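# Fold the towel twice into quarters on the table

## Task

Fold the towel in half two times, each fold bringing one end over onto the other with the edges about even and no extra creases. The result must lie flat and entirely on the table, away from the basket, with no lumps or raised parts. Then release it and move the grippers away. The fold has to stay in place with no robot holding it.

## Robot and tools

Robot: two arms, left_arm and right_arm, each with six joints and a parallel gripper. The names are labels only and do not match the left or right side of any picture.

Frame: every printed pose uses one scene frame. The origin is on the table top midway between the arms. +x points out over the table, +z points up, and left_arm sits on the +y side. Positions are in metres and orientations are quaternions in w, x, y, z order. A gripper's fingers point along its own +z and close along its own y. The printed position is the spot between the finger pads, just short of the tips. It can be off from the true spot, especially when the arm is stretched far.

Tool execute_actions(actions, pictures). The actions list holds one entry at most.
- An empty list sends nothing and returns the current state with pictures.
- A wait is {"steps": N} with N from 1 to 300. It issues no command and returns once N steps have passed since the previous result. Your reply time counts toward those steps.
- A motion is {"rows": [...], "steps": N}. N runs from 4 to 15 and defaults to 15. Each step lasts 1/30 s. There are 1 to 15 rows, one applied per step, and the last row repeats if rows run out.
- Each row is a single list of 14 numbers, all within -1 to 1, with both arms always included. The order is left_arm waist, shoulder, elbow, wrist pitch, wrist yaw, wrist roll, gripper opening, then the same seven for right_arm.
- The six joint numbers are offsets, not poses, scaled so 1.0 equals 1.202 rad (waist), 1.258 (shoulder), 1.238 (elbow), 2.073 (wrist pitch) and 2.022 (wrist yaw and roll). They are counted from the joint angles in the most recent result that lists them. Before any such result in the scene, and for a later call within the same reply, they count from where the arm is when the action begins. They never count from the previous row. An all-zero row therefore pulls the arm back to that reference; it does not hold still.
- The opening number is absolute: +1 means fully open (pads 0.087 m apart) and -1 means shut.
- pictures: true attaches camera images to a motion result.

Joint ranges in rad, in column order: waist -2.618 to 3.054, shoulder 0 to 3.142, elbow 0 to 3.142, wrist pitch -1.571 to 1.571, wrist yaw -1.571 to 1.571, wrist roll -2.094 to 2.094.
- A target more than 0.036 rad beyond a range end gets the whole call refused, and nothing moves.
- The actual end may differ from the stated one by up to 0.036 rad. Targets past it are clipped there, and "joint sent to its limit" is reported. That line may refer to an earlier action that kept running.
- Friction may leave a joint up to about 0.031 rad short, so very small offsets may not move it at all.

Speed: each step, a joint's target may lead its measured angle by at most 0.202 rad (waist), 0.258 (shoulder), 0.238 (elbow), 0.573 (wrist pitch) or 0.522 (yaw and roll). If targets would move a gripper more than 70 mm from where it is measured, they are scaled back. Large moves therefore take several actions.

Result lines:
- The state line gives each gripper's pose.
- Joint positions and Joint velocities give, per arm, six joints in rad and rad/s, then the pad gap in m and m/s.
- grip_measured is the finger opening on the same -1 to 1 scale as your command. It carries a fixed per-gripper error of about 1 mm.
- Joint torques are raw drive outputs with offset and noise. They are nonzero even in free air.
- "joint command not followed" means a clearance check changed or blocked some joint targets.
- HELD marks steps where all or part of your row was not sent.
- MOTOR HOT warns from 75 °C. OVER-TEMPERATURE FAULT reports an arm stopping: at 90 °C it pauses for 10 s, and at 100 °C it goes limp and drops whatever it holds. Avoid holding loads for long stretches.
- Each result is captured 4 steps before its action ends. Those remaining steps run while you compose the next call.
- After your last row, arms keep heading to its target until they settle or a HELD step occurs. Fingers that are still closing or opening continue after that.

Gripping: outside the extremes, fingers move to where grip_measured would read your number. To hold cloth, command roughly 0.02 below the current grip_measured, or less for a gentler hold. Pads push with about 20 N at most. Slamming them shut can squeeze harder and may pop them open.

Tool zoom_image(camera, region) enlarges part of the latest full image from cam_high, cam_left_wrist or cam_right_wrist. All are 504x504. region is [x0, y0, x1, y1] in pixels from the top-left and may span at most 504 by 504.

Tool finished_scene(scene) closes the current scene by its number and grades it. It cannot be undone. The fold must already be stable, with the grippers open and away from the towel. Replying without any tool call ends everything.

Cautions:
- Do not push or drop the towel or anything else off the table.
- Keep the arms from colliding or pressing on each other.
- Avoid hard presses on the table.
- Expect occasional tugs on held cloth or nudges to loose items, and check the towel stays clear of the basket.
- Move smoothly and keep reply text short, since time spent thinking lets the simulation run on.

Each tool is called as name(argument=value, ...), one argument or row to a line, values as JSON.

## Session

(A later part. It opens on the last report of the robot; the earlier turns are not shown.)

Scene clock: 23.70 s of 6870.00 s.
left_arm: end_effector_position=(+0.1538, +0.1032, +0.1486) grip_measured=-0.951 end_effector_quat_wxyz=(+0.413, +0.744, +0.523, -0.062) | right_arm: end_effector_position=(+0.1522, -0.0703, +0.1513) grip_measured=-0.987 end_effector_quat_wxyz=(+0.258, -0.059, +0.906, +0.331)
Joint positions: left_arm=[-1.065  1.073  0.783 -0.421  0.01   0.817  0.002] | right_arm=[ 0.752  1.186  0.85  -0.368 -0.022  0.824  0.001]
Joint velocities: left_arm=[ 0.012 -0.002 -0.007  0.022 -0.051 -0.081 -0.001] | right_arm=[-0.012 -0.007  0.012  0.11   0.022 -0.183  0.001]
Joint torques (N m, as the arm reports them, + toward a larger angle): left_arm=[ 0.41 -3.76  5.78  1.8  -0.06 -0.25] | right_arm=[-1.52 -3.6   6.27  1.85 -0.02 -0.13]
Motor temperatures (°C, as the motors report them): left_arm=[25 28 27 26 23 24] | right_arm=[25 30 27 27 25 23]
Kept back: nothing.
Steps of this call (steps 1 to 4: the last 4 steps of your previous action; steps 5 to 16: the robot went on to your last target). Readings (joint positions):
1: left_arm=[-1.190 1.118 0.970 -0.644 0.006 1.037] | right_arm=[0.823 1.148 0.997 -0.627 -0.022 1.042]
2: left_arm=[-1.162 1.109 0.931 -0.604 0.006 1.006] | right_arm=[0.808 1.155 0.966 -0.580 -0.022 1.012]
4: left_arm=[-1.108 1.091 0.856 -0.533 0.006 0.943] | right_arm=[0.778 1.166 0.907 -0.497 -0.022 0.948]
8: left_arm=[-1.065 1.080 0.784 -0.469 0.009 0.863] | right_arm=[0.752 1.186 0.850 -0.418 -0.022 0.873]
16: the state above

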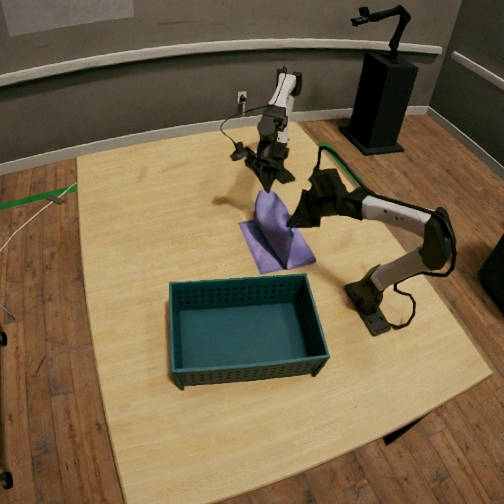

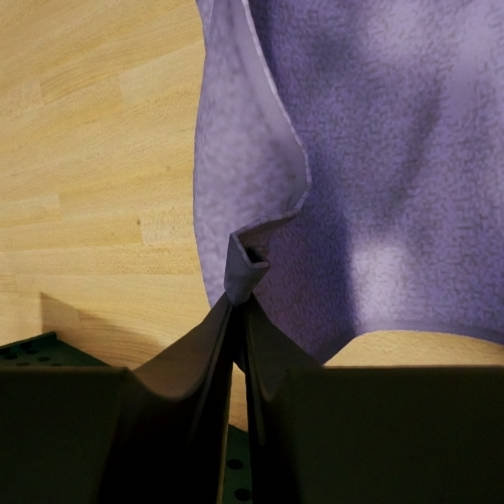

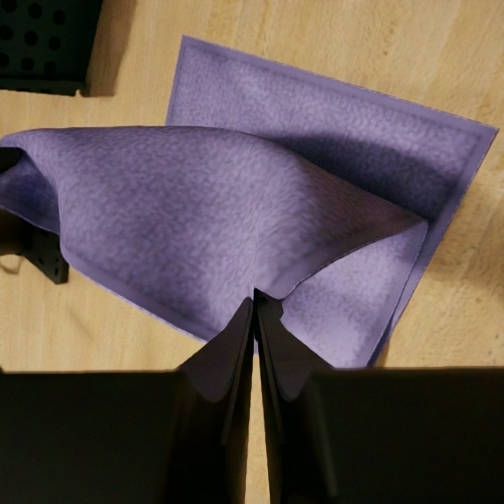

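execute_actions(
  actions=[
    {"rows":[[-0.02,0,0.03,-0.03,0,0.01,-1,0.015,0,0.027,-0.03,0,0.01,-1],[-0.045,0,0.06,-0.06,0,0.02,-1,0.035,-0.01,0.054,-0.06,0,0.02,-1],[-0.075,0,0.09,-0.09,0,0.03,-1,0.058,-0.01,0.08,-0.09,0,0.03,-1],[-0.105,0,0.12,-0.12,0,0.04,-1,0.082,-0.02,0.108,-0.12,0,0.04,-1],[-0.135,0,0.145,-0.15,0,0.05,-1,0.105,-0.02,0.133,-0.15,0,0.05,-1],[-0.17,0,0.17,-0.175,0,0.06,-1,0.132,-0.03,0.155,-0.18,0,0.06,-1],[-0.205,0,0.195,-0.2,0,0.07,-1,0.16,-0.03,0.178,-0.205,0,0.07,-1],[-0.24,0,0.22,-0.22,0,0.08,-1,0.187,-0.04,0.2,-0.225,0,0.08,-1],[-0.275,0,0.24,-0.24,0,0.09,-1,0.214,-0.04,0.22,-0.245,0,0.09,-1],[-0.31,0,0.26,-0.255,0,0.09,-1,0.24,-0.04,0.237,-0.26,0,0.09,-1],[-0.34,0,0.275,-0.265,0,0.09,-1,0.265,-0.04,0.25,-0.273,0,0.09,-1],[-0.37,0,0.29,-0.265,0,0.09,-1,0.288,-0.04,0.265,-0.273,0,0.09,-1],[-0.4,0,0.29,-0.265,0,0.09,-1,0.31,-0.04,0.265,-0.273,0,0.09,-1],[-0.42,0,0.29,-0.265,0,0.09,-1,0.327,-0.04,0.265,-0.273,0,0.09,-1],[-0.44,0,0.29,-0.265,0,0.09,-1,0.342,-0.04,0.265,-0.273,0,0.09,-1]],"steps":15},
  ],
)

execute_actions(
  actions=[
    {"steps":18},
  ],
  pictures=true,
)

zoom_image(
  camera="cam_high",
  region=[210, 130, 390, 310],
)

Scene clock: 24.63 s of 6870.00 s.
left_arm: end_effector_position=(+0.0577, +0.0800, +0.2130) grip_measured=-0.951 end_effector_quat_wxyz=(+0.373, +0.855, +0.346, -0.096) | right_arm: end_effector_position=(+0.0594, -0.0587, +0.2069) grip_measured=-0.987 end_effector_quat_wxyz=(+0.170, -0.120, +0.920, +0.333)
Joint positions: left_arm=[-1.398  1.073  1.075 -0.781  0.008  0.942  0.002] | right_arm=[ 1.008  1.163  1.111 -0.753 -0.019  0.949  0.001]
Joint velocities: left_arm=[-1.175  0.012  0.701 -1.033  0.022  0.315 -0.001] | right_arm=[ 0.896 -0.154  0.652 -1.106 -0.022  0.344  0.   ]
Joint torques (N m, as the arm reports them, + toward a larger angle): left_arm=[-0.93 -2.54  6.85  1.41  0.11 -0.03] | right_arm=[ 0.28 -5.46  7.77  1.37  0.09  0.03]
Motor temperatures (°C, as the motors report them): left_arm=[25 28 27 26 23 24] | right_arm=[25 30 27 27 25 23]
Steps of this call (steps 1 to 17: the robot went on to your last target; steps 18 to 28: the first 11 steps of this action). Readings (joint positions):
18: left_arm=[-1.066 1.073 0.786 -0.422 0.009 0.811] | right_arm=[0.753 1.186 0.853 -0.370 -0.022 0.816]
19: left_arm=[-1.074 1.073 0.797 -0.442 0.008 0.817] | right_arm=[0.757 1.186 0.862 -0.392 -0.021 0.824]
21: left_arm=[-1.120 1.073 0.844 -0.512 0.005 0.837] | right_arm=[0.789 1.186 0.905 -0.464 -0.019 0.845]
25: left_arm=[-1.272 1.073 0.986 -0.669 0.005 0.897] | right_arm=[0.909 1.181 1.032 -0.632 -0.018 0.905]
28: the state above

Scene clock: 25.23 s of 6870.00 s.
left_arm: end_effector_position=(+0.0034, +0.0948, +0.2114) grip_measured=-0.951 end_effector_quat_wxyz=(+0.318, +0.909, +0.248, -0.110) | right_arm: end_effector_position=(+0.0061, -0.0749, +0.2088) grip_measured=-0.987 end_effector_quat_wxyz=(+0.117, -0.168, +0.930, +0.306)
Joint positions: left_arm=[-1.584  1.073  1.13  -0.942  0.015  0.989  0.002] | right_arm=[ 1.154  1.151  1.166 -0.919 -0.023  0.997  0.001]
Joint velocities: left_arm=[-0.002  0.002  0.007 -0.022 -0.022 -0.022  0.   ] | right_arm=[-0.002  0.007 -0.002 -0.007  0.051 -0.022 -0.001]
Joint torques (N m, as the arm reports them, + toward a larger angle): left_arm=[-1.3  -2.39  7.16  1.33  0.03 -0.02] | right_arm=[ 0.5  -4.78  7.73  1.36  0.03 -0.02]
Motor temperatures (°C, as the motors report them): left_arm=[25 28 27 26 23 24] | right_arm=[25 30 27 27 25 23]
Kept back: nothing.
Steps of this call (steps 1 to 4: the last 4 steps of your previous action; steps 5 to 18: the robot went on to your last target). Readings (joint positions):
1: left_arm=[-1.438 1.073 1.097 -0.813 0.009 0.951] | right_arm=[1.039 1.158 1.132 -0.787 -0.020 0.959]
2: left_arm=[-1.475 1.073 1.113 -0.837 0.009 0.959] | right_arm=[1.068 1.155 1.148 -0.812 -0.020 0.966]
4: left_arm=[-1.540 1.073 1.129 -0.870 0.011 0.970] | right_arm=[1.118 1.151 1.164 -0.845 -0.020 0.977]
8: left_arm=[-1.584 1.073 1.130 -0.917 0.015 0.982] | right_arm=[1.154 1.151 1.166 -0.894 -0.023 0.988]
18: the state above

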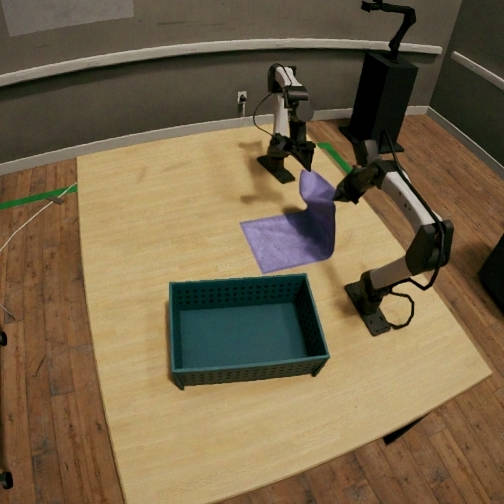

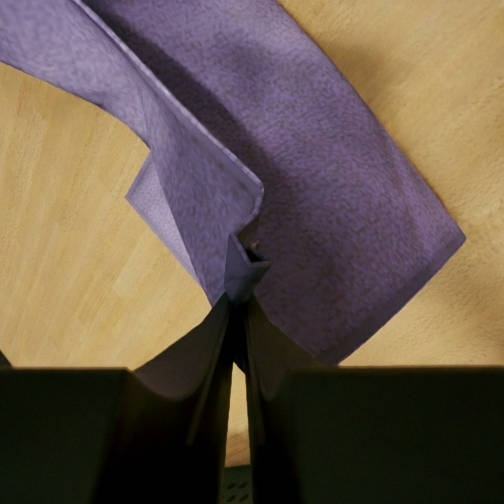

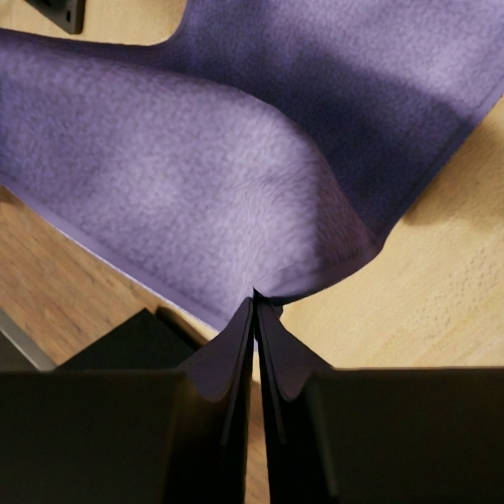

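Region (210, 130, 390, 310) of cam_high's 504x504 image, scaled by 2.800, with more detail than that image has.

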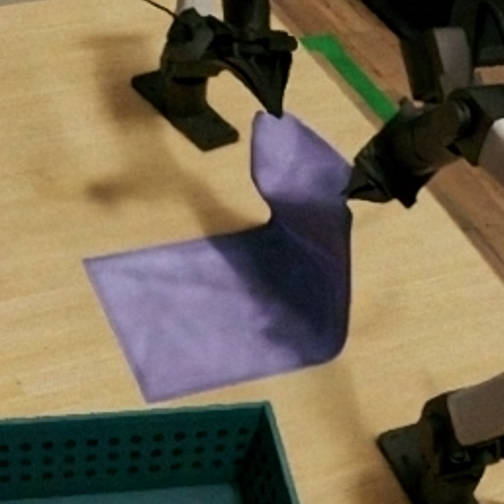

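execute_actions(
  actions=[
    {"rows":[[0.02,-0.01,-0.03,0.025,0,-0.01,-1,-0.015,0,-0.028,0.027,0,-0.01,-1],[0.04,-0.02,-0.06,0.05,0,-0.02,-1,-0.03,-0.01,-0.055,0.055,0,-0.02,-1],[0.06,-0.03,-0.09,0.075,0,-0.03,-1,-0.044,-0.01,-0.083,0.082,0,-0.03,-1],[0.08,-0.04,-0.12,0.1,0,-0.04,-1,-0.059,-0.015,-0.11,0.11,0,-0.04,-1],[0.1,-0.05,-0.15,0.125,0,-0.05,-1,-0.074,-0.02,-0.138,0.137,0,-0.05,-1],[0.12,-0.06,-0.18,0.15,0,-0.06,-1,-0.089,-0.02,-0.166,0.165,0,-0.06,-1],[0.14,-0.07,-0.21,0.17,0,-0.07,-1,-0.104,-0.025,-0.194,0.19,0,-0.07,-1],[0.16,-0.075,-0.24,0.19,0,-0.08,-1,-0.118,-0.03,-0.221,0.215,0,-0.08,-1],[0.18,-0.08,-0.27,0.21,0,-0.09,-1,-0.133,-0.03,-0.249,0.24,0,-0.09,-1],[0.2,-0.085,-0.3,0.23,0,-0.1,-1,-0.148,-0.035,-0.277,0.26,0,-0.1,-1],[0.22,-0.09,-0.33,0.25,0,-0.1,-1,-0.163,-0.035,-0.304,0.28,0,-0.1,-1],[0.24,-0.095,-0.36,0.27,0,-0.1,-1,-0.178,-0.04,-0.332,0.3,0,-0.1,-1],[0.26,-0.1,-0.39,0.285,0,-0.1,-1,-0.192,-0.04,-0.36,0.315,0,-0.1,-1],[0.28,-0.105,-0.42,0.295,0,-0.1,-1,-0.207,-0.04,-0.387,0.328,0,-0.1,-1],[0.3,-0.11,-0.45,0.295,0,-0.1,-1,-0.222,-0.04,-0.415,0.328,0,-0.1,-1]],"steps":15},
  ],
)

execute_actions(
  actions=[
    {"steps":14},
  ],
  pictures=true,
)

Scene clock: 26.17 s of 6870.00 s.
left_arm: end_effector_position=(+0.0590, +0.0965, +0.1544) grip_measured=-0.951 end_effector_quat_wxyz=(+0.369, +0.835, +0.392, -0.112) | right_arm: end_effector_position=(+0.0603, -0.0669, +0.1410) grip_measured=-0.987 end_effector_quat_wxyz=(+0.177, -0.156, +0.919, +0.316)
Joint positions: left_arm=[-1.371  0.984  0.809 -0.605  0.018  0.856  0.002] | right_arm=[ 1.     1.142  0.858 -0.545 -0.024  0.866  0.001]
Joint velocities: left_arm=[ 0.676 -0.178 -1.087  1.194 -0.022 -0.403  0.   ] | right_arm=[-0.501 -0.144 -0.979  1.311 -0.007 -0.403 -0.001]
Joint torques (N m, as the arm reports them, + toward a larger angle): left_arm=[ 0.19 -3.01  5.43  1.61  0.04 -0.23] | right_arm=[-1.11 -5.75  6.36  1.64  0.01 -0.09]
Motor temperatures (°C, as the motors report them): left_arm=[25 28 27 26 23 24] | right_arm=[25 30 27 27 25 23]
Steps of this call (steps 1 to 15: the robot went on to your last target; steps 16 to 17: nothing new was sent; steps 18 to 28: the first 11 steps of this action). Readings (joint positions):
18: left_arm=[-1.582 1.073 1.128 -0.940 0.015 0.988] | right_arm=[1.153 1.151 1.162 -0.915 -0.023 0.996]
19: left_arm=[-1.575 1.070 1.119 -0.923 0.017 0.983] | right_arm=[1.149 1.151 1.153 -0.897 -0.023 0.992]
21: left_arm=[-1.540 1.052 1.070 -0.864 0.019 0.964] | right_arm=[1.125 1.151 1.106 -0.835 -0.023 0.973]
25: left_arm=[-1.444 1.006 0.922 -0.721 0.018 0.906] | right_arm=[1.054 1.150 0.965 -0.676 -0.024 0.916]
28: the state above

Scene clock: 26.63 s of 6870.00 s.
left_arm: end_effector_position=(+0.0937, +0.1051, +0.1134) grip_measured=-0.951 end_effector_quat_wxyz=(+0.404, +0.783, +0.461, -0.107) | right_arm: end_effector_position=(+0.0958, -0.0694, +0.1101) grip_measured=-0.987 end_effector_quat_wxyz=(+0.230, -0.132, +0.902, +0.340)
Joint positions: left_arm=[-1.238  0.948  0.59  -0.351  0.022  0.798  0.002] | right_arm=[ 0.899  1.125  0.664 -0.264 -0.024  0.811  0.001]
Joint velocities: left_arm=[ 0.007 -0.022  0.002  0.022  0.007  0.037  0.001] | right_arm=[-0.022 -0.022 -0.017  0.051 -0.037 -0.022 -0.001]
Joint torques (N m, as the arm reports them, + toward a larger angle): left_arm=[ 0.49 -2.88  5.73  1.79 -0.06 -0.23] | right_arm=[-1.45 -5.72  6.07  1.79  0.03 -0.2 ]
Motor temperatures (°C, as the motors report them): left_arm=[25 28 27 27 23 24] | right_arm=[25 30 27 27 25 23]
Kept back: nothing.
Steps of this call (steps 1 to 4: the last 4 steps of your previous action; steps 5 to 14: the robot went on to your last target). Readings (joint positions):
1: left_arm=[-1.347 0.977 0.771 -0.565 0.018 0.843] | right_arm=[0.981 1.137 0.824 -0.502 -0.024 0.854]
2: left_arm=[-1.323 0.972 0.734 -0.526 0.018 0.834] | right_arm=[0.964 1.133 0.791 -0.459 -0.024 0.844]
4: left_arm=[-1.275 0.960 0.661 -0.457 0.018 0.819] | right_arm=[0.928 1.126 0.726 -0.382 -0.024 0.830]
8: left_arm=[-1.238 0.954 0.590 -0.391 0.021 0.806] | right_arm=[0.899 1.125 0.664 -0.305 -0.024 0.822]
14: the state above

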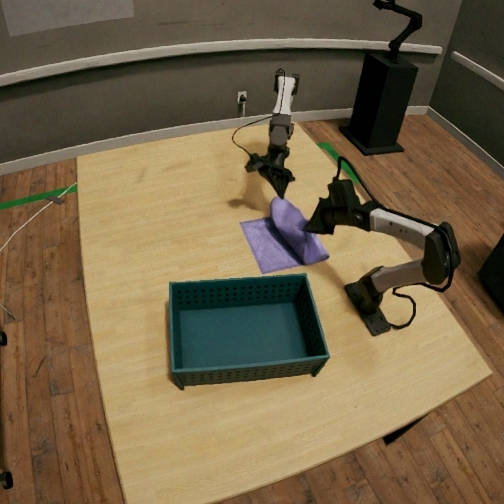

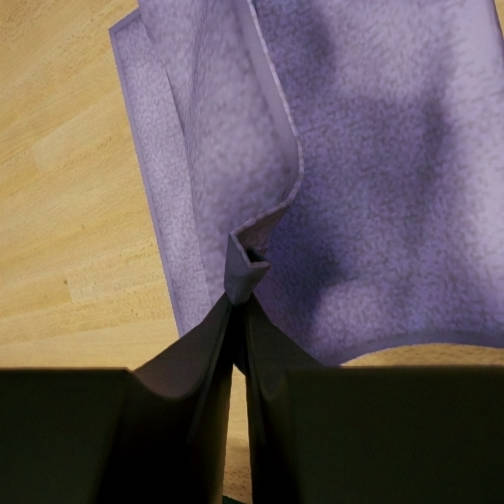

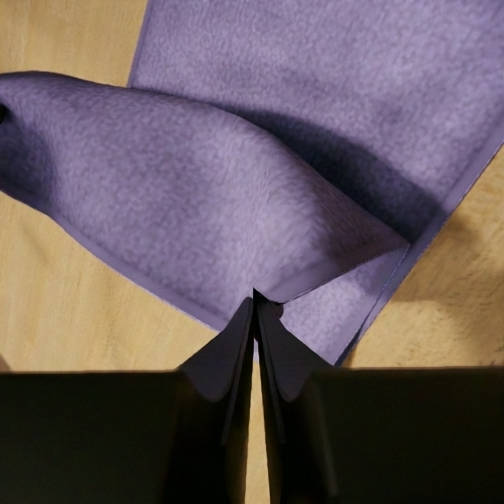

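execute_actions(
  actions=[
    {"rows":[[0.02,0.02,-0.01,0.03,0,0,-1,-0.016,0.02,0,0.03,0,0,-1],[0.04,0.04,-0.02,0.06,0,0,-1,-0.032,0.04,-0.01,0.055,0,0,-1],[0.06,0.06,-0.03,0.085,0,0,-1,-0.048,0.06,-0.02,0.08,0,0,-1],[0.08,0.08,-0.04,0.11,0,0,-1,-0.063,0.08,-0.025,0.1,0,0,-1],[0.1,0.1,-0.05,0.135,0,0,-1,-0.079,0.1,-0.03,0.12,0,0,-1],[0.12,0.12,-0.06,0.155,0,0,-1,-0.095,0.12,-0.035,0.14,0,0,-1],[0.14,0.14,-0.07,0.175,0,0,-1,-0.11,0.14,-0.04,0.16,0,0,-1],[0.16,0.16,-0.08,0.195,0,0,-1,-0.125,0.16,-0.045,0.18,0,0,-1],[0.18,0.18,-0.09,0.215,0,0,-1,-0.14,0.18,-0.05,0.2,0,0,-1],[0.2,0.2,-0.1,0.235,0,0,-1,-0.155,0.2,-0.055,0.215,0,0,-1],[0.215,0.22,-0.105,0.25,0,0,-1,-0.167,0.22,-0.06,0.23,0,0,-1],[0.23,0.24,-0.11,0.25,0,0,-1,-0.178,0.24,-0.065,0.23,0,0,-1],[0.245,0.26,-0.115,0.25,0,0,-1,-0.19,0.26,-0.07,0.23,0,0,-1],[0.245,0.285,-0.12,0.25,0,0,-1,-0.19,0.28,-0.075,0.23,0,0,-1]],"steps":15},
  ],
)

execute_actions(
  actions=[
    {"steps":14},
  ],
  pictures=true,
)

zoom_image(
  camera="cam_high",
  region=[210, 160, 360, 310],
)

Scene clock: 27.33 s of 6870.00 s.
left_arm: end_effector_position=(+0.1651, +0.1011, +0.0747) grip_measured=-0.950 end_effector_quat_wxyz=(+0.432, +0.722, +0.536, -0.068) | right_arm: end_effector_position=(+0.1660, -0.0599, +0.0757) grip_measured=-0.987 end_effector_quat_wxyz=(+0.272, -0.061, +0.899, +0.338)
Joint positions: left_arm=[-1.026  1.169  0.503 -0.     0.025  0.795  0.002] | right_arm=[ 0.738  1.34   0.616  0.05  -0.025  0.807  0.001]
Joint velocities: left_arm=[ 0.623  0.755 -0.359  0.96   0.081 -0.022  0.001] | right_arm=[-0.491  0.764 -0.193  0.96  -0.007 -0.095  0.001]
Joint torques (N m, as the arm reports them, + toward a larger angle): left_arm=[ 0.11 -2.67  5.19  1.89 -0.01 -0.08] | right_arm=[-1.21 -3.88  5.59  1.8   0.04 -0.01]
Motor temperatures (°C, as the motors report them): left_arm=[25 28 27 27 23 24] | right_arm=[25 29 27 27 25 23]
Steps of this call (steps 1 to 10: the robot went on to your last target; steps 11 to 21: the first 11 steps of this action). Readings (joint positions):
11: left_arm=[-1.236 0.948 0.590 -0.341 0.022 0.795] | right_arm=[0.898 1.125 0.664 -0.253 -0.024 0.807]
12: left_arm=[-1.229 0.954 0.590 -0.328 0.024 0.795] | right_arm=[0.893 1.128 0.664 -0.243 -0.025 0.807]
14: left_arm=[-1.194 0.986 0.587 -0.269 0.026 0.795] | right_arm=[0.868 1.155 0.663 -0.190 -0.025 0.807]
18: left_arm=[-1.098 1.088 0.545 -0.111 0.026 0.795] | right_arm=[0.792 1.257 0.640 -0.052 -0.025 0.807]
21: the state above

Scene clock: 27.80 s of 6870.00 s.
left_arm: end_effector_position=(+0.1882, +0.1086, +0.0449) grip_measured=-0.950 end_effector_quat_wxyz=(+0.424, +0.706, +0.565, -0.052) | right_arm: end_effector_position=(+0.1886, -0.0649, +0.0445) grip_measured=-0.987 end_effector_quat_wxyz=(+0.276, -0.035, +0.904, +0.325)
Joint positions: left_arm=[-0.955  1.298  0.462  0.148  0.025  0.795  0.002] | right_arm=[ 0.68   1.464  0.583  0.192 -0.025  0.807  0.001]
Joint velocities: left_arm=[ 0.017 -0.017 -0.007  0.066  0.066  0.037 -0.   ] | right_arm=[ 0.012  0.007 -0.007  0.066 -0.022 -0.051 -0.001]
Joint torques (N m, as the arm reports them, + toward a larger angle): left_arm=[ 0.22 -3.32  4.78  1.83  0.01 -0.11] | right_arm=[-1.18 -4.97  5.29  1.78  0.02 -0.02]
Motor temperatures (°C, as the motors report them): left_arm=[25 28 27 27 23 24] | right_arm=[25 29 27 27 25 23]
Kept back: nothing.
Steps of this call (steps 1 to 4: the last 4 steps of your previous action; steps 5 to 14: the robot went on to your last target). Readings (joint positions):
1: left_arm=[-1.005 1.195 0.492 0.030 0.025 0.795] | right_arm=[0.721 1.365 0.610 0.079 -0.025 0.807]
2: left_arm=[-0.985 1.220 0.484 0.054 0.025 0.795] | right_arm=[0.706 1.390 0.604 0.104 -0.025 0.807]
4: left_arm=[-0.960 1.268 0.473 0.091 0.024 0.795] | right_arm=[0.685 1.435 0.594 0.140 -0.025 0.807]
8: left_arm=[-0.955 1.298 0.462 0.122 0.025 0.795] | right_arm=[0.680 1.464 0.583 0.167 -0.025 0.807]
14: the state above

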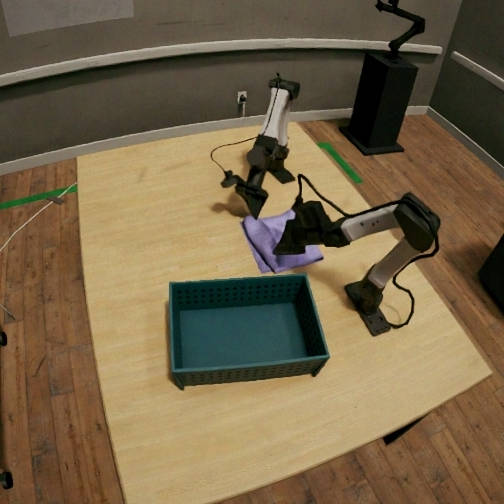

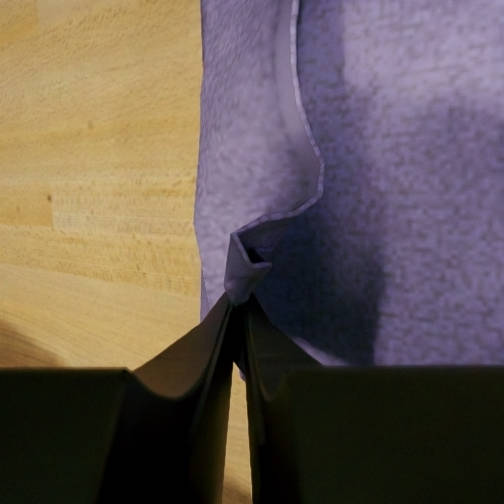

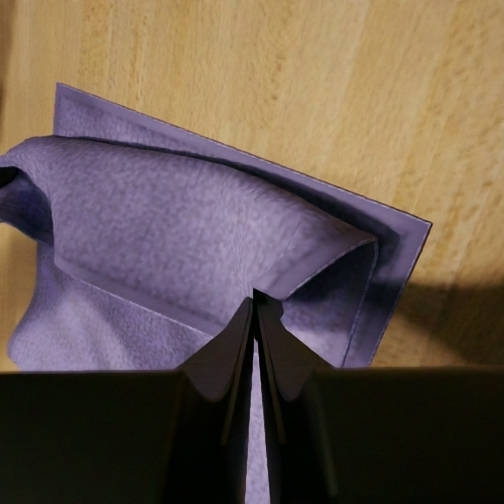

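Region (210, 160, 360, 310) of cam_high's 504x504 image, scaled by 3.360, with more detail than that image has.

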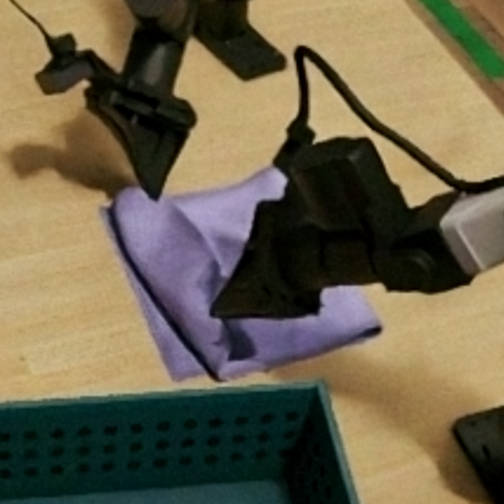

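execute_actions(
  actions=[
    {"rows":[[0.02,0.03,0.05,-0.04,0,-0.03,-1,-0.01,0.014,0.021,-0.005,0,-0.03,-1],[0.04,0.06,0.1,-0.07,0,-0.06,-1,-0.02,0.029,0.042,-0.01,0,-0.06,-1],[0.06,0.09,0.15,-0.1,0,-0.09,-1,-0.03,0.043,0.063,-0.015,0,-0.09,-1],[0.08,0.12,0.2,-0.13,0,-0.12,-1,-0.04,0.058,0.084,-0.02,0,-0.12,-1],[0.1,0.155,0.25,-0.16,0,-0.15,-1,-0.05,0.072,0.105,-0.025,0,-0.15,-1],[0.12,0.185,0.3,-0.19,0,-0.18,-1,-0.06,0.087,0.126,-0.03,0,-0.18,-1],[0.14,0.22,0.35,-0.22,0,-0.21,-1,-0.07,0.1,0.147,-0.035,0,-0.21,-1],[0.16,0.25,0.4,-0.24,0,-0.23,-1,-0.08,0.116,0.168,-0.04,0,-0.23,-1],[0.18,0.28,0.45,-0.26,0,-0.25,-1,-0.09,0.13,0.19,-0.045,0,-0.25,-1],[0.195,0.312,0.495,-0.26,0,-0.25,-1,-0.1,0.145,0.21,-0.045,0,-0.25,-1]],"steps":15},
  ],
)

execute_actions(
  actions=[
    {"steps":12},
  ],
  pictures=true,
)

Scene clock: 28.87 s of 6870.00 s.
left_arm: end_effector_position=(+0.2804, +0.0929, +0.0688) grip_measured=-0.950 end_effector_quat_wxyz=(+0.342, +0.534, +0.769, -0.077) | right_arm: end_effector_position=(+0.2602, -0.0618, +0.0589) grip_measured=-0.987 end_effector_quat_wxyz=(+0.352, -0.158, +0.886, +0.258)
Joint positions: left_arm=[-0.751  1.639  1.015 -0.231  0.032  0.421  0.002] | right_arm=[ 0.583  1.609  0.806  0.136 -0.026  0.435  0.001]
Joint velocities: left_arm=[ 0.535  0.842  1.253 -0.462 -0.022 -0.901 -0.001] | right_arm=[-0.295  0.398  0.545  0.11   0.022 -0.799 -0.   ]
Joint torques (N m, as the arm reports them, + toward a larger angle): left_arm=[-0.75 -7.11  5.23  0.9  -0.03 -0.16] | right_arm=[-1.23 -6.94  6.61  1.31 -0.02 -0.08]
Motor temperatures (°C, as the motors report them): left_arm=[25 28 27 27 23 24] | right_arm=[25 29 27 27 25 23]
Steps of this call (steps 1 to 21: the robot went on to your last target; steps 22 to 32: the first 11 steps of this action). Readings (joint positions):
22: left_arm=[-0.953 1.300 0.468 0.143 0.026 0.789] | right_arm=[0.680 1.464 0.583 0.196 -0.025 0.800]
23: left_arm=[-0.947 1.312 0.490 0.116 0.028 0.772] | right_arm=[0.679 1.467 0.589 0.190 -0.026 0.783]
25: left_arm=[-0.914 1.371 0.580 0.040 0.031 0.713] | right_arm=[0.666 1.487 0.623 0.174 -0.026 0.725]
29: left_arm=[-0.819 1.529 0.838 -0.129 0.032 0.537] | right_arm=[0.619 1.557 0.730 0.150 -0.026 0.550]
32: the state above

Scene clock: 29.27 s of 6870.00 s.
left_arm: end_effector_position=(+0.2762, +0.1051, +0.0597) grip_measured=-0.950 end_effector_quat_wxyz=(+0.295, +0.485, +0.819, -0.085) | right_arm: end_effector_position=(+0.2698, -0.0664, +0.0582) grip_measured=-0.987 end_effector_quat_wxyz=(+0.366, -0.201, +0.878, +0.235)
Joint positions: left_arm=[-0.723  1.673  1.066 -0.34   0.037  0.305  0.002] | right_arm=[ 0.569  1.625  0.829  0.124 -0.028  0.324  0.001]
Joint velocities: left_arm=[-0.002 -0.002 -0.007 -0.051  0.037 -0.11   0.   ] | right_arm=[-0.002 -0.002 -0.002 -0.037 -0.051  0.037 -0.001]
Joint torques (N m, as the arm reports them, + toward a larger angle): left_arm=[-0.38 -6.15  7.01  1.1  -0.1  -0.19] | right_arm=[-1.14 -6.4   7.45  1.48  0.06 -0.15]
Motor temperatures (°C, as the motors report them): left_arm=[25 28 27 27 23 24] | right_arm=[25 29 27 27 25 23]
Kept back: nothing.
Steps of this call (steps 1 to 4: the last 4 steps of your previous action; steps 5 to 12: the robot went on to your last target). Readings (joint positions):
1: left_arm=[-0.736 1.661 1.047 -0.244 0.031 0.395] | right_arm=[0.575 1.619 0.820 0.136 -0.026 0.411]
2: left_arm=[-0.727 1.670 1.062 -0.257 0.030 0.375] | right_arm=[0.571 1.624 0.827 0.136 -0.026 0.391]
4: left_arm=[-0.723 1.673 1.066 -0.287 0.030 0.346] | right_arm=[0.569 1.625 0.829 0.131 -0.026 0.363]
8: left_arm=[-0.723 1.673 1.066 -0.330 0.033 0.317] | right_arm=[0.569 1.625 0.829 0.124 -0.027 0.335]
12: the state above

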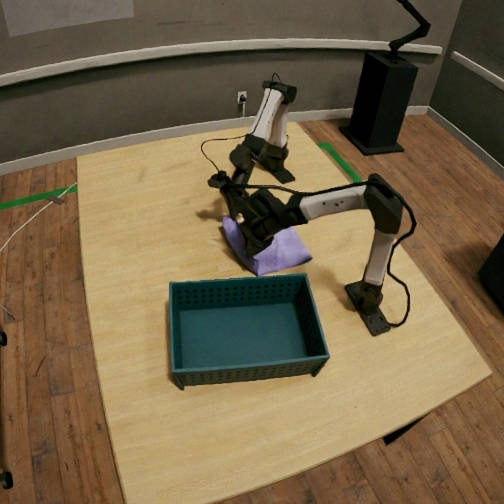

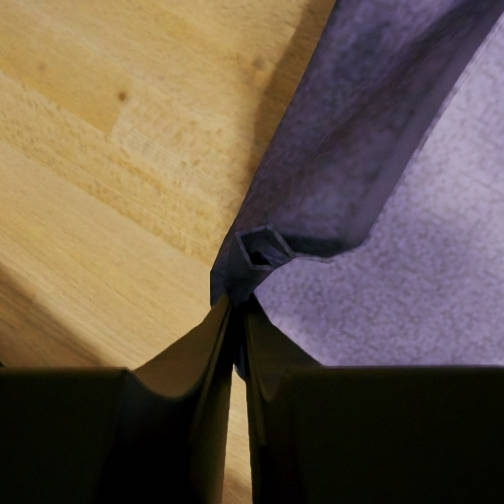

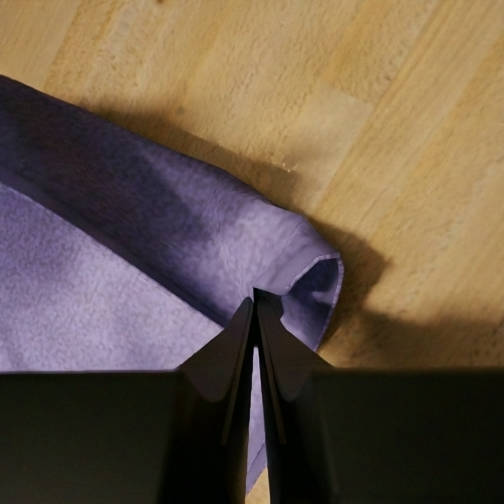

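execute_actions(
  actions=[
    {"rows":[[0.02,0,0,0,0,-0.08,-1,-0.01,0,0,0,0,0,-1],[0.03,0,0,0,0,-0.16,-1,-0.02,0,0,0,0,0,-1],[0.04,0,0,0,0,-0.24,-1,-0.03,0,0,0,0,0,-1],[0.06,0,0,0,0,-0.32,-1,-0.04,0,0,0,0,0,-1],[0.075,0,0,0,0,-0.32,-1,-0.05,0,0,0,0,0,-1],[0.09,0,0,0,0,-0.32,-1,-0.055,0,0,0,0,0,-1]],"steps":15},
  ],
)

execute_actions(
  actions=[
    {"steps":8},
  ],
  pictures=true,
)

Scene clock: 29.80 s of 6870.00 s.
left_arm: end_effector_position=(+0.2865, +0.1097, +0.0632) grip_measured=-0.951 end_effector_quat_wxyz=(+0.272, +0.197, +0.927, -0.167) | right_arm: end_effector_position=(+0.2833, -0.0763, +0.0610) grip_measured=-0.987 end_effector_quat_wxyz=(+0.373, -0.183, +0.878, +0.237)
Joint positions: left_arm=[-0.628  1.673  1.066 -0.317  0.063 -0.259  0.002] | right_arm=[ 0.522  1.625  0.829  0.139 -0.046  0.326  0.001]
Joint velocities: left_arm=[ 0.017  0.007  0.002 -0.051  0.022 -0.535  0.   ] | right_arm=[-0.012  0.002  0.002 -0.007  0.007  0.037 -0.   ]
Joint torques (N m, as the arm reports them, + toward a larger angle): left_arm=[ 0.42 -7.31  6.39  1.33 -0.35 -0.08] | right_arm=[-2.03 -7.87  6.41  1.5   0.2  -0.05]
Motor temperatures (°C, as the motors report them): left_arm=[25 28 27 27 23 24] | right_arm=[25 29 27 27 25 23]
Steps of this call (steps 1 to 5: the robot went on to your last target; steps 6 to 16: the first 11 steps of this action). Readings (joint positions):
6: left_arm=[-0.723 1.673 1.066 -0.343 0.042 0.278] | right_arm=[0.569 1.625 0.829 0.124 -0.029 0.319]
7: left_arm=[-0.720 1.673 1.066 -0.343 0.044 0.230] | right_arm=[0.568 1.625 0.829 0.124 -0.030 0.319]
9: left_arm=[-0.704 1.673 1.066 -0.340 0.050 0.069] | right_arm=[0.558 1.625 0.829 0.124 -0.033 0.319]
13: left_arm=[-0.639 1.673 1.066 -0.325 0.059 -0.175] | right_arm=[0.524 1.625 0.829 0.130 -0.041 0.324]
16: the state above

Scene clock: 30.07 s of 6870.00 s.
left_arm: end_effector_position=(+0.2851, +0.1070, +0.0639) grip_measured=-0.951 end_effector_quat_wxyz=(+0.265, +0.166, +0.933, -0.177) | right_arm: end_effector_position=(+0.2834, -0.0762, +0.0611) grip_measured=-0.987 end_effector_quat_wxyz=(+0.373, -0.183, +0.878, +0.238)
Joint positions: left_arm=[-0.628  1.673  1.066 -0.317  0.065 -0.328  0.002] | right_arm=[ 0.522  1.625  0.829  0.14  -0.047  0.326  0.001]
Joint velocities: left_arm=[-0.002 -0.002 -0.007 -0.051 -0.037 -0.081 -0.   ] | right_arm=[-0.002 -0.007  0.002  0.007 -0.007 -0.051 -0.   ]
Joint torques (N m, as the arm reports them, + toward a larger angle): left_arm=[ 0.47 -7.22  6.26  1.32 -0.28 -0.08] | right_arm=[-1.96 -8.11  6.4   1.53  0.17 -0.04]
Motor temperatures (°C, as the motors report them): left_arm=[25 28 27 27 23 24] | right_arm=[25 29 27 27 25 23]
Kept back: nothing.
Steps of this call (steps 1 to 4: the last 4 steps of your previous action; steps 5 to 8: the robot went on to your last target). Readings (joint positions):
1: left_arm=[-0.628 1.673 1.066 -0.317 0.064 -0.276] | right_arm=[0.522 1.625 0.829 0.140 -0.047 0.326]
2: left_arm=[-0.628 1.673 1.066 -0.317 0.065 -0.290] | right_arm=[0.522 1.625 0.829 0.140 -0.047 0.326]
4: left_arm=[-0.628 1.673 1.066 -0.317 0.065 -0.308] | right_arm=[0.522 1.625 0.829 0.140 -0.047 0.326]
8: the state above

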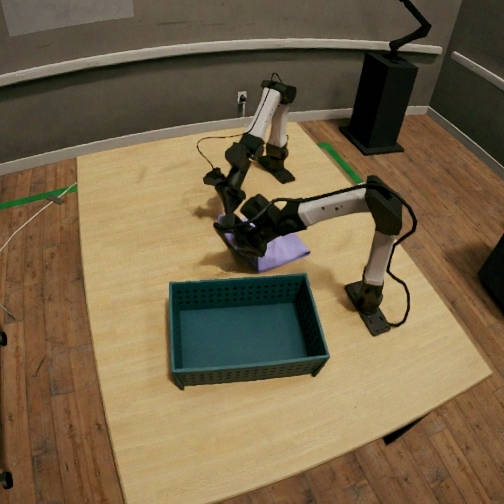

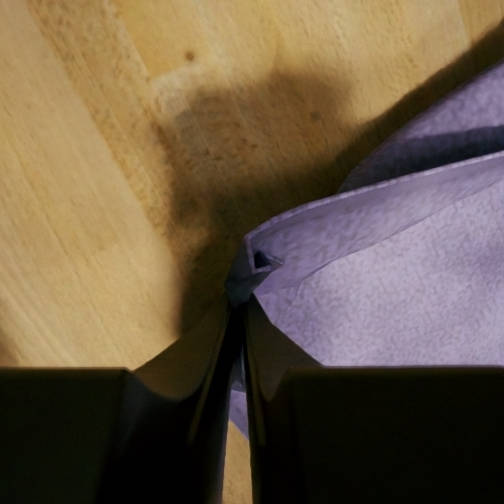

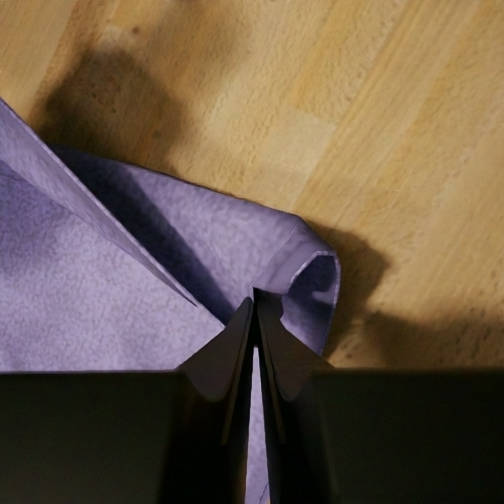

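execute_actions(
  actions=[
    {"rows":[[0,0,0,0,0,0,-1,-0.01,0,0,-0.01,0,0.1,-1],[0,0,0,0,0,0,-1,-0.02,0,0,-0.02,0,0.2,-1],[0,0,0,0,0,0,-1,-0.03,0,0,-0.03,0,0.3,-1],[0,0,0,0,0,0,-1,-0.04,0,0,-0.04,0,0.4,-1],[0,0,0,0,0,0,-1,-0.05,0,0,-0.05,0,0.5,-1],[0,0,0,0,0,0,-1,-0.06,0,0,-0.06,0,0.6,-1],[0,0,0,0,0,0,-1,-0.075,0.02,0,-0.07,0,0.68,-1]],"steps":15},
  ],
)

execute_actions(
  actions=[
    {"steps":12},
  ],
  pictures=true,
)

Scene clock: 30.60 s of 6870.00 s.
left_arm: end_effector_position=(+0.2848, +0.1047, +0.0648) grip_measured=-0.951 end_effector_quat_wxyz=(+0.265, +0.163, +0.932, -0.184) | right_arm: end_effector_position=(+0.2888, -0.0791, +0.0667) grip_measured=-0.988 end_effector_quat_wxyz=(+0.208, +0.285, +0.872, +0.340)
Joint positions: left_arm=[-0.628  1.673  1.066 -0.311  0.074 -0.336  0.002] | right_arm=[ 0.443  1.625  0.829  0.044 -0.051  1.291  0.001]
Joint velocities: left_arm=[-0.002 -0.002 -0.012 -0.037 -0.007 -0.095 -0.   ] | right_arm=[-0.051 -0.022  0.002 -0.183 -0.037  2.777  0.   ]
Joint torques (N m, as the arm reports them, + toward a larger angle): left_arm=[-0.51 -7.38  6.28  1.49 -0.08  0.08] | right_arm=[-1.23 -5.5   6.1   1.46  0.04 -0.07]
Motor temperatures (°C, as the motors report them): left_arm=[25 28 27 27 23 24] | right_arm=[25 30 27 28 25 23]
Steps of this call (steps 1 to 5: the robot went on to your last target; steps 6 to 16: the first 11 steps of this action). Readings (joint positions):
6: left_arm=[-0.628 1.673 1.066 -0.316 0.067 -0.336] | right_arm=[0.522 1.625 0.829 0.140 -0.048 0.354]
7: left_arm=[-0.628 1.673 1.066 -0.315 0.069 -0.336] | right_arm=[0.521 1.625 0.829 0.139 -0.050 0.417]
9: left_arm=[-0.628 1.673 1.066 -0.315 0.069 -0.336] | right_arm=[0.511 1.625 0.829 0.125 -0.051 0.604]
13: left_arm=[-0.628 1.673 1.066 -0.315 0.070 -0.336] | right_arm=[0.461 1.625 0.829 0.069 -0.051 0.997]
16: the state above

Scene clock: 31.00 s of 6870.00 s.
left_arm: end_effector_position=(+0.2849, +0.1047, +0.0649) grip_measured=-0.951 end_effector_quat_wxyz=(+0.265, +0.163, +0.932, -0.184) | right_arm: end_effector_position=(+0.2921, -0.0749, +0.0723) grip_measured=-0.988 end_effector_quat_wxyz=(+0.134, +0.447, +0.808, +0.359)
Joint positions: left_arm=[-0.628  1.673  1.066 -0.311  0.074 -0.336  0.002] | right_arm=[ 0.443  1.625  0.829  0.012 -0.051  1.667  0.001]
Joint velocities: left_arm=[ 0.012 -0.002 -0.022  0.051  0.022  0.022 -0.   ] | right_arm=[-0.007 -0.017 -0.007 -0.007  0.051  0.227  0.001]
Joint torques (N m, as the arm reports them, + toward a larger angle): left_arm=[-0.57 -7.37  6.38  1.47 -0.09  0.03] | right_arm=[-1.46 -5.87  6.22  1.47  0.05 -0.07]
Motor temperatures (°C, as the motors report them): left_arm=[25 28 27 27 23 24] | right_arm=[25 30 27 28 25 23]
Kept back: nothing.
Steps of this call (steps 1 to 4: the last 4 steps of your previous action; steps 5 to 12: the robot went on to your last target). Readings (joint positions):
1: left_arm=[-0.628 1.673 1.066 -0.311 0.074 -0.336] | right_arm=[0.443 1.625 0.829 0.037 -0.051 1.372]
2: left_arm=[-0.628 1.673 1.066 -0.311 0.074 -0.336] | right_arm=[0.443 1.625 0.829 0.031 -0.051 1.437]
4: left_arm=[-0.628 1.673 1.066 -0.311 0.074 -0.336] | right_arm=[0.443 1.625 0.829 0.023 -0.051 1.531]
8: left_arm=[-0.628 1.673 1.066 -0.311 0.074 -0.336] | right_arm=[0.443 1.625 0.829 0.014 -0.051 1.627]
12: the state above

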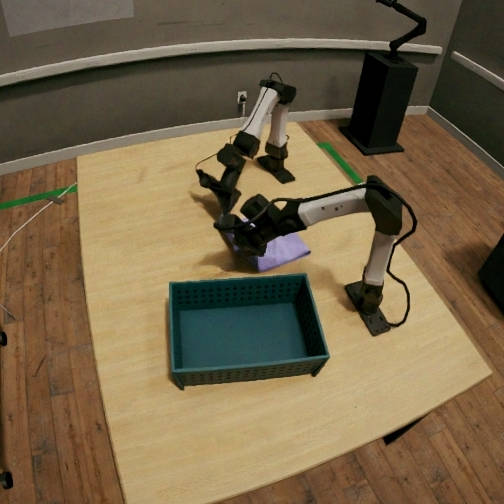

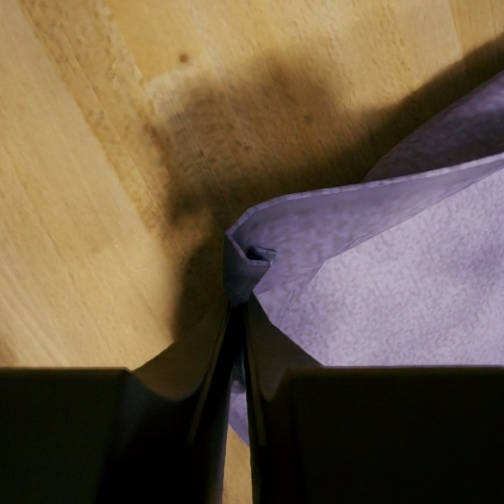

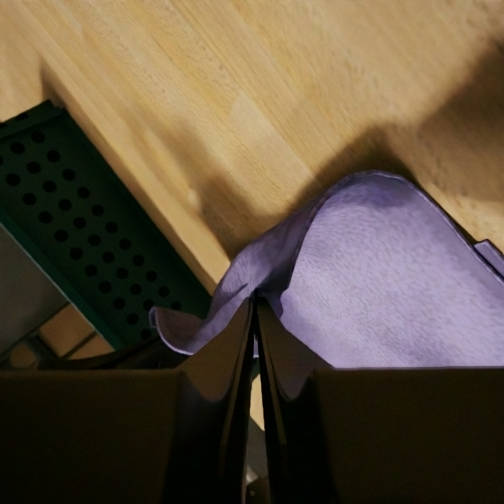

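execute_actions(
  actions=[
    {"rows":[[0.01,0.025,0.02,0,0,0,-1,-0.01,0.03,0.02,0,0,0.01,-1],[0.02,0.05,0.04,0,0,0,-1,-0.02,0.06,0.04,0,0,0.01,-1],[0.03,0.075,0.06,0,0,0,-1,-0.03,0.09,0.06,0,0,0.01,-1],[0.04,0.1,0.08,0,0,0,-1,-0.04,0.12,0.08,0,0,0.01,-1],[0.05,0.13,0.1,0,0,0,-1,-0.05,0.15,0.1,0,0,0.01,-1],[0.063,0.165,0.115,0,0,0,-1,-0.06,0.18,0.11,0,0,0.01,-1],[0.063,0.165,0.115,0,0,0,-1,-0.06,0.18,0.11,0,0,0.01,-1],[0.063,0.165,0.115,0,0,0,-1,-0.06,0.18,0.11,0,0,0.01,-1],[0.063,0.165,0.115,0,0,0,-0.2,-0.06,0.18,0.11,0,0,0.01,-0.2]],"steps":15},
  ],
)

execute_actions(
  actions=[
    {"rows":[[0,-0.05,0,0,0,0,0,0,-0.05,0,0,0,0,0],[0,-0.08,0.03,-0.03,0,0,0,0,-0.07,0.05,-0.05,0,0,0],[0,-0.11,0.08,-0.08,0,0,0,-0.02,-0.07,0.15,-0.12,0,-0.2,0],[0,-0.11,0.15,-0.15,0,0,0,-0.04,-0.07,0.25,-0.2,0,-0.4,0],[0,-0.11,0.25,-0.27,0,-0.1,0.2,-0.05,-0.07,0.4,-0.4,0,-0.55,0.2]],"steps":15},
  ],
)

execute_actions(
  actions=[
    {"steps":14},
  ],
  pictures=true,
)

Scene clock: 32.77 s of 6870.00 s.
left_arm: end_effector_position=(+0.3284, +0.1098, +0.0295) grip_measured=-0.229 end_effector_quat_wxyz=(+0.243, +0.130, +0.948, -0.161) | right_arm: end_effector_position=(+0.3322, -0.0820, +0.0261) grip_measured=-0.232 end_effector_quat_wxyz=(+0.121, +0.494, +0.802, +0.315)
Joint positions: left_arm=[-0.557  1.877  1.196 -0.302  0.075 -0.336  0.034] | right_arm=[ 0.378  1.845  0.95   0.01  -0.052  1.693  0.034]
Joint velocities: left_arm=[ 0.007  0.134 -0.007  0.007  0.007 -0.022  0.052] | right_arm=[-0.002  0.061 -0.002 -0.051  0.022 -0.007  0.055]
Joint torques (N m, as the arm reports them, + toward a larger angle): left_arm=[-0.24 -9.06  6.98  1.43 -0.01 -0.08] | right_arm=[-1.05 -9.56  7.08  1.43  0.04 -0.11]
Motor temperatures (°C, as the motors report them): left_arm=[25 28 27 27 23 24] | right_arm=[25 30 27 28 25 23]
Steps of this call (steps 1 to 30: the robot went on to your last target; steps 31 to 42: nothing new was sent; steps 43 to 53: the first 11 steps of this action). Readings (joint positions):
43: left_arm=[-0.628 1.674 1.067 -0.311 0.074 -0.336] | right_arm=[0.443 1.626 0.830 0.010 -0.051 1.693]
44: left_arm=[-0.627 1.681 1.073 -0.311 0.074 -0.336] | right_arm=[0.442 1.634 0.836 0.009 -0.051 1.693]
46: left_arm=[-0.617 1.719 1.110 -0.312 0.075 -0.336] | right_arm=[0.431 1.681 0.874 0.009 -0.052 1.693]
50: left_arm=[-0.571 1.842 1.193 -0.298 0.076 -0.336] | right_arm=[0.388 1.815 0.949 0.018 -0.052 1.693]
53: the state above

Scene clock: 33.27 s of 6870.00 s.
left_arm: end_effector_position=(+0.3272, +0.1039, +0.1695) grip_measured=+0.200 end_effector_quat_wxyz=(+0.266, +0.061, +0.941, -0.199) | right_arm: end_effector_position=(+0.3479, -0.1116, +0.1420) grip_measured=+0.200 end_effector_quat_wxyz=(+0.225, +0.171, +0.933, +0.225)
Joint positions: left_arm=[-0.557  1.712  1.516 -0.702  0.075 -0.484  0.052] | right_arm=[ 0.323  1.754  1.444 -0.616 -0.054  0.896  0.052]
Joint velocities: left_arm=[-0.012 -0.261  0.11  -0.535 -0.081 -0.242 -0.001] | right_arm=[ 0.002 -0.379  0.32  -0.857 -0.066 -2.059  0.001]
Joint torques (N m, as the arm reports them, + toward a larger angle): left_arm=[-0.45 -5.04  5.4   0.89  0.   -0.16] | right_arm=[-0.75 -7.74  5.28  0.66  0.03 -0.03]
Motor temperatures (°C, as the motors report them): left_arm=[25 28 28 27 23 24] | right_arm=[25 30 27 28 25 23]
Steps of this call (steps 1 to 4: the last 4 steps of your previous action; steps 5 to 15: the first 11 steps of this action, its rows measured from where the robot was after step 4). Readings (joint positions):
4: left_arm=[-0.557 1.879 1.196 -0.303 0.075 -0.336] | right_arm=[0.378 1.845 0.950 0.010 -0.052 1.693]
5: left_arm=[-0.557 1.875 1.196 -0.304 0.075 -0.336] | right_arm=[0.378 1.842 0.950 0.009 -0.052 1.693]
6: left_arm=[-0.557 1.863 1.196 -0.314 0.075 -0.336] | right_arm=[0.378 1.833 0.956 -0.009 -0.052 1.693]
8: left_arm=[-0.557 1.821 1.234 -0.402 0.075 -0.336] | right_arm=[0.373 1.820 1.044 -0.146 -0.053 1.548]
12: left_arm=[-0.557 1.760 1.461 -0.639 0.075 -0.441] | right_arm=[0.332 1.799 1.350 -0.510 -0.054 1.164]
15: the state above

Scene clock: 33.73 s of 6870.00 s.
left_arm: end_effector_position=(+0.3029, +0.1181, +0.1498) grip_measured=+0.200 end_effector_quat_wxyz=(+0.201, +0.038, +0.964, -0.168) | right_arm: end_effector_position=(+0.3115, -0.1424, +0.1246) grip_measured=+0.200 end_effector_quat_wxyz=(+0.187, +0.037, +0.971, +0.148)
Joint positions: left_arm=[-0.557  1.728  1.518 -0.834  0.075 -0.528  0.052] | right_arm=[ 0.323  1.744  1.452 -0.801 -0.054  0.604  0.052]
Joint velocities: left_arm=[ 0.007 -0.007 -0.007 -0.007 -0.007 -0.007  0.001] | right_arm=[ 0.002  0.002 -0.007 -0.007 -0.022 -0.11   0.001]
Joint torques (N m, as the arm reports them, + toward a larger angle): left_arm=[-0.37 -7.1   5.69  1.18  0.   -0.15] | right_arm=[-0.88 -8.48  6.19  1.05  0.02 -0.1 ]
Motor temperatures (°C, as the motors report them): left_arm=[25 28 28 27 23 24] | right_arm=[25 30 28 28 25 23]
Kept back: nothing.
Steps of this call (steps 1 to 4: the last 4 steps of your previous action; steps 5 to 14: the robot went on to your last target). Readings (joint positions):
1: left_arm=[-0.557 1.707 1.518 -0.719 0.075 -0.493] | right_arm=[0.323 1.744 1.451 -0.643 -0.054 0.834]
2: left_arm=[-0.557 1.706 1.518 -0.737 0.075 -0.500] | right_arm=[0.323 1.740 1.452 -0.668 -0.054 0.785]
4: left_arm=[-0.557 1.716 1.518 -0.776 0.075 -0.511] | right_arm=[0.323 1.742 1.452 -0.719 -0.054 0.715]
8: left_arm=[-0.557 1.728 1.518 -0.818 0.075 -0.522] | right_arm=[0.323 1.744 1.452 -0.777 -0.054 0.641]
14: the state above

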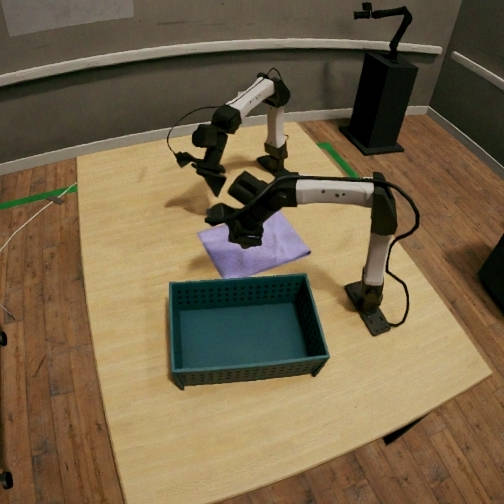

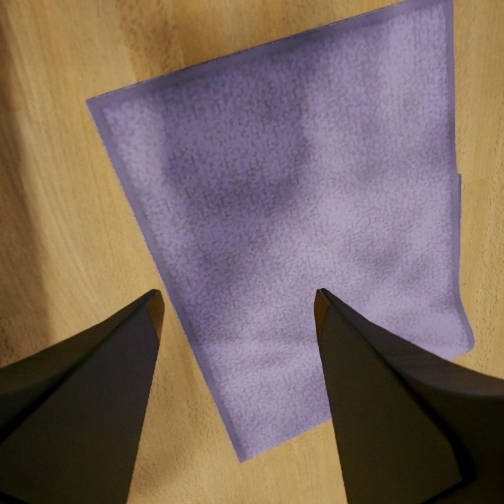

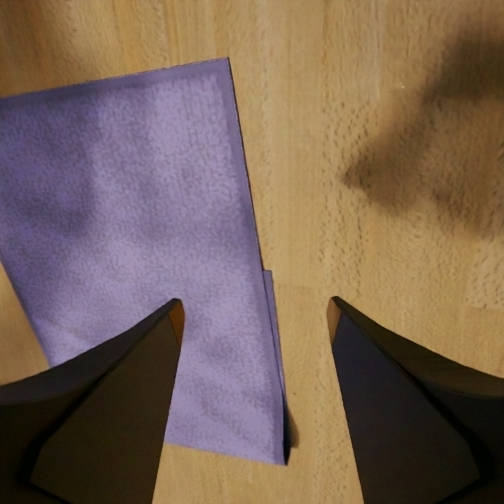

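execute_actions(
  actions=[
    {"rows":[[0,0.04,0.03,0,-0.02,0,0.2,0.02,0.05,0.06,-0.02,0.02,0,0.2],[0.01,0.08,0.06,-0.02,-0.045,-0.03,0.2,0.04,0.1,0.12,-0.04,0.035,0.01,0.2],[0.01,0.12,0.09,-0.02,-0.045,-0.03,0.2,0.06,0.15,0.18,-0.06,0.035,0.01,0.2],[0.01,0.16,0.12,-0.02,-0.045,-0.03,0.2,0.08,0.2,0.24,-0.075,0.035,0.01,0.2],[0.01,0.2,0.145,-0.02,-0.045,-0.03,0.2,0.103,0.25,0.3,-0.075,0.035,0.01,0.2],[0.01,0.23,0.145,-0.02,-0.045,-0.03,0.2,0.103,0.3,0.34,-0.075,0.035,0.01,0.2],[0.01,0.26,0.145,-0.02,-0.045,-0.03,0.2,0.103,0.34,0.367,-0.075,0.035,0.01,0.2],[0.01,0.28,0.145,-0.02,-0.045,-0.03,0.2,0.103,0.37,0.367,-0.075,0.035,0.01,0.2],[0.01,0.3,0.145,-0.02,-0.045,-0.03,0.2,0.103,0.39,0.367,-0.075,0.035,0.01,0.2],[0.01,0.315,0.145,-0.02,-0.045,-0.03,0.2,0.103,0.405,0.367,-0.075,0.035,0.01,0.2]],"steps":15},
  ],
)

execute_actions(
  actions=[
    {"steps":10},
  ],
  pictures=true,
)

Scene clock: 34.63 s of 6870.00 s.
left_arm: end_effector_position=(+0.3447, +0.1048, +0.0560) grip_measured=+0.200 end_effector_quat_wxyz=(+0.138, +0.006, +0.986, -0.090) | right_arm: end_effector_position=(+0.3522, -0.0574, +0.0662) grip_measured=+0.200 end_effector_quat_wxyz=(+0.148, -0.017, +0.983, +0.108)
Joint positions: left_arm=[-0.556  2.093  1.697 -0.845 -0.001 -0.574  0.052] | right_arm=[ 0.453  2.201  1.898 -0.9   -0.002  0.611  0.052]
Joint velocities: left_arm=[ 0.007  0.93  -0.007 -0.154 -0.051 -0.037 -0.   ] | right_arm=[ 0.022  0.979 -0.007 -0.359 -0.051 -0.007 -0.   ]
Joint torques (N m, as the arm reports them, + toward a larger angle): left_arm=[  0.28 -12.23   6.25   0.98  -0.14  -0.19] | right_arm=[ -1.32 -14.82   7.14   0.83   0.16   0.01]
Motor temperatures (°C, as the motors report them): left_arm=[25 28 28 27 23 24] | right_arm=[25 30 28 27 25 23]
Steps of this call (steps 1 to 16: the robot went on to your last target; steps 17 to 27: the first 11 steps of this action). Readings (joint positions):
17: left_arm=[-0.557 1.731 1.521 -0.840 0.071 -0.530] | right_arm=[0.324 1.749 1.462 -0.819 -0.049 0.592]
18: left_arm=[-0.557 1.745 1.536 -0.846 0.059 -0.537] | right_arm=[0.329 1.770 1.495 -0.841 -0.038 0.597]
20: left_arm=[-0.556 1.806 1.600 -0.855 0.034 -0.553] | right_arm=[0.354 1.854 1.618 -0.886 -0.016 0.605]
24: left_arm=[-0.556 1.981 1.697 -0.841 0.007 -0.568] | right_arm=[0.431 2.082 1.869 -0.897 -0.002 0.610]
27: the state above

Scene clock: 34.97 s of 6870.00 s.
left_arm: end_effector_position=(+0.3390, +0.1099, +0.0399) grip_measured=+0.200 end_effector_quat_wxyz=(+0.116, +0.003, +0.991, -0.072) | right_arm: end_effector_position=(+0.3396, -0.0686, +0.0310) grip_measured=+0.200 end_effector_quat_wxyz=(+0.101, -0.014, +0.992, +0.070)
Joint positions: left_arm=[-0.556  2.128  1.697 -0.866 -0.008 -0.579  0.052] | right_arm=[ 0.452  2.273  1.898 -0.949  0.006  0.615  0.052]
Joint velocities: left_arm=[-0.002 -0.056  0.007 -0.022  0.022 -0.007  0.   ] | right_arm=[ 0.022 -0.002  0.002 -0.066  0.037 -0.037 -0.   ]
Joint torques (N m, as the arm reports them, + toward a larger angle): left_arm=[  0.18 -10.69   6.04   0.9   -0.11  -0.16] | right_arm=[ -1.   -16.33   7.06   0.78   0.14   0.03]
Motor temperatures (°C, as the motors report them): left_arm=[25 28 28 27 23 24] | right_arm=[25 30 28 27 25 23]
Kept back: nothing.
Steps of this call (steps 1 to 4: the last 4 steps of your previous action; steps 5 to 10: the robot went on to your last target). Readings (joint positions):
1: left_arm=[-0.556 2.120 1.697 -0.850 -0.002 -0.575] | right_arm=[0.453 2.231 1.898 -0.911 -0.002 0.612]
2: left_arm=[-0.556 2.138 1.697 -0.856 -0.003 -0.576] | right_arm=[0.452 2.254 1.898 -0.922 0.000 0.613]
4: left_arm=[-0.556 2.149 1.697 -0.865 -0.005 -0.578] | right_arm=[0.452 2.278 1.898 -0.941 0.002 0.614]
8: left_arm=[-0.556 2.133 1.697 -0.866 -0.007 -0.579] | right_arm=[0.452 2.273 1.898 -0.949 0.005 0.615]
10: the state above

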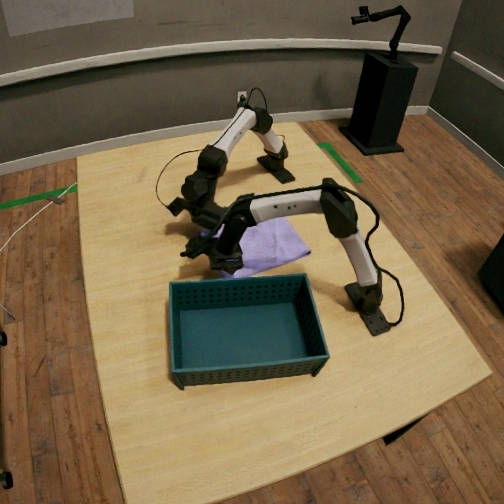

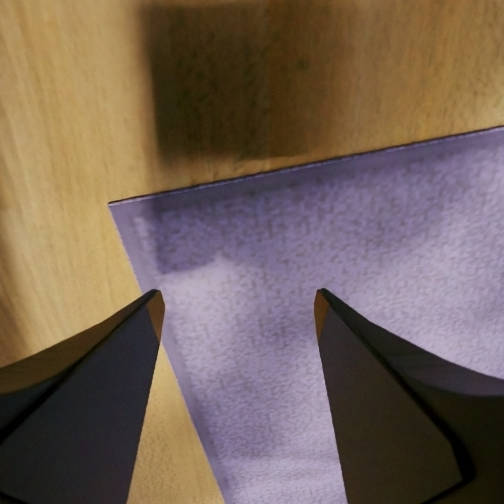

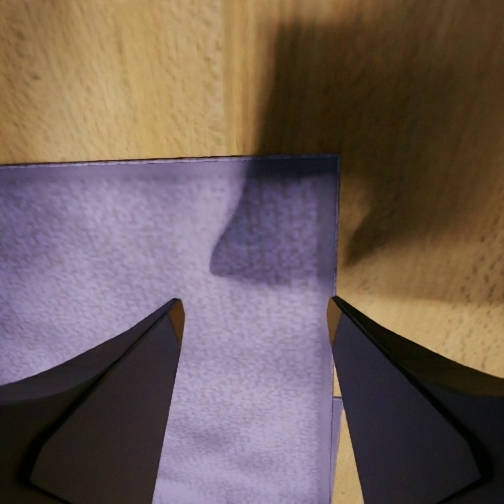

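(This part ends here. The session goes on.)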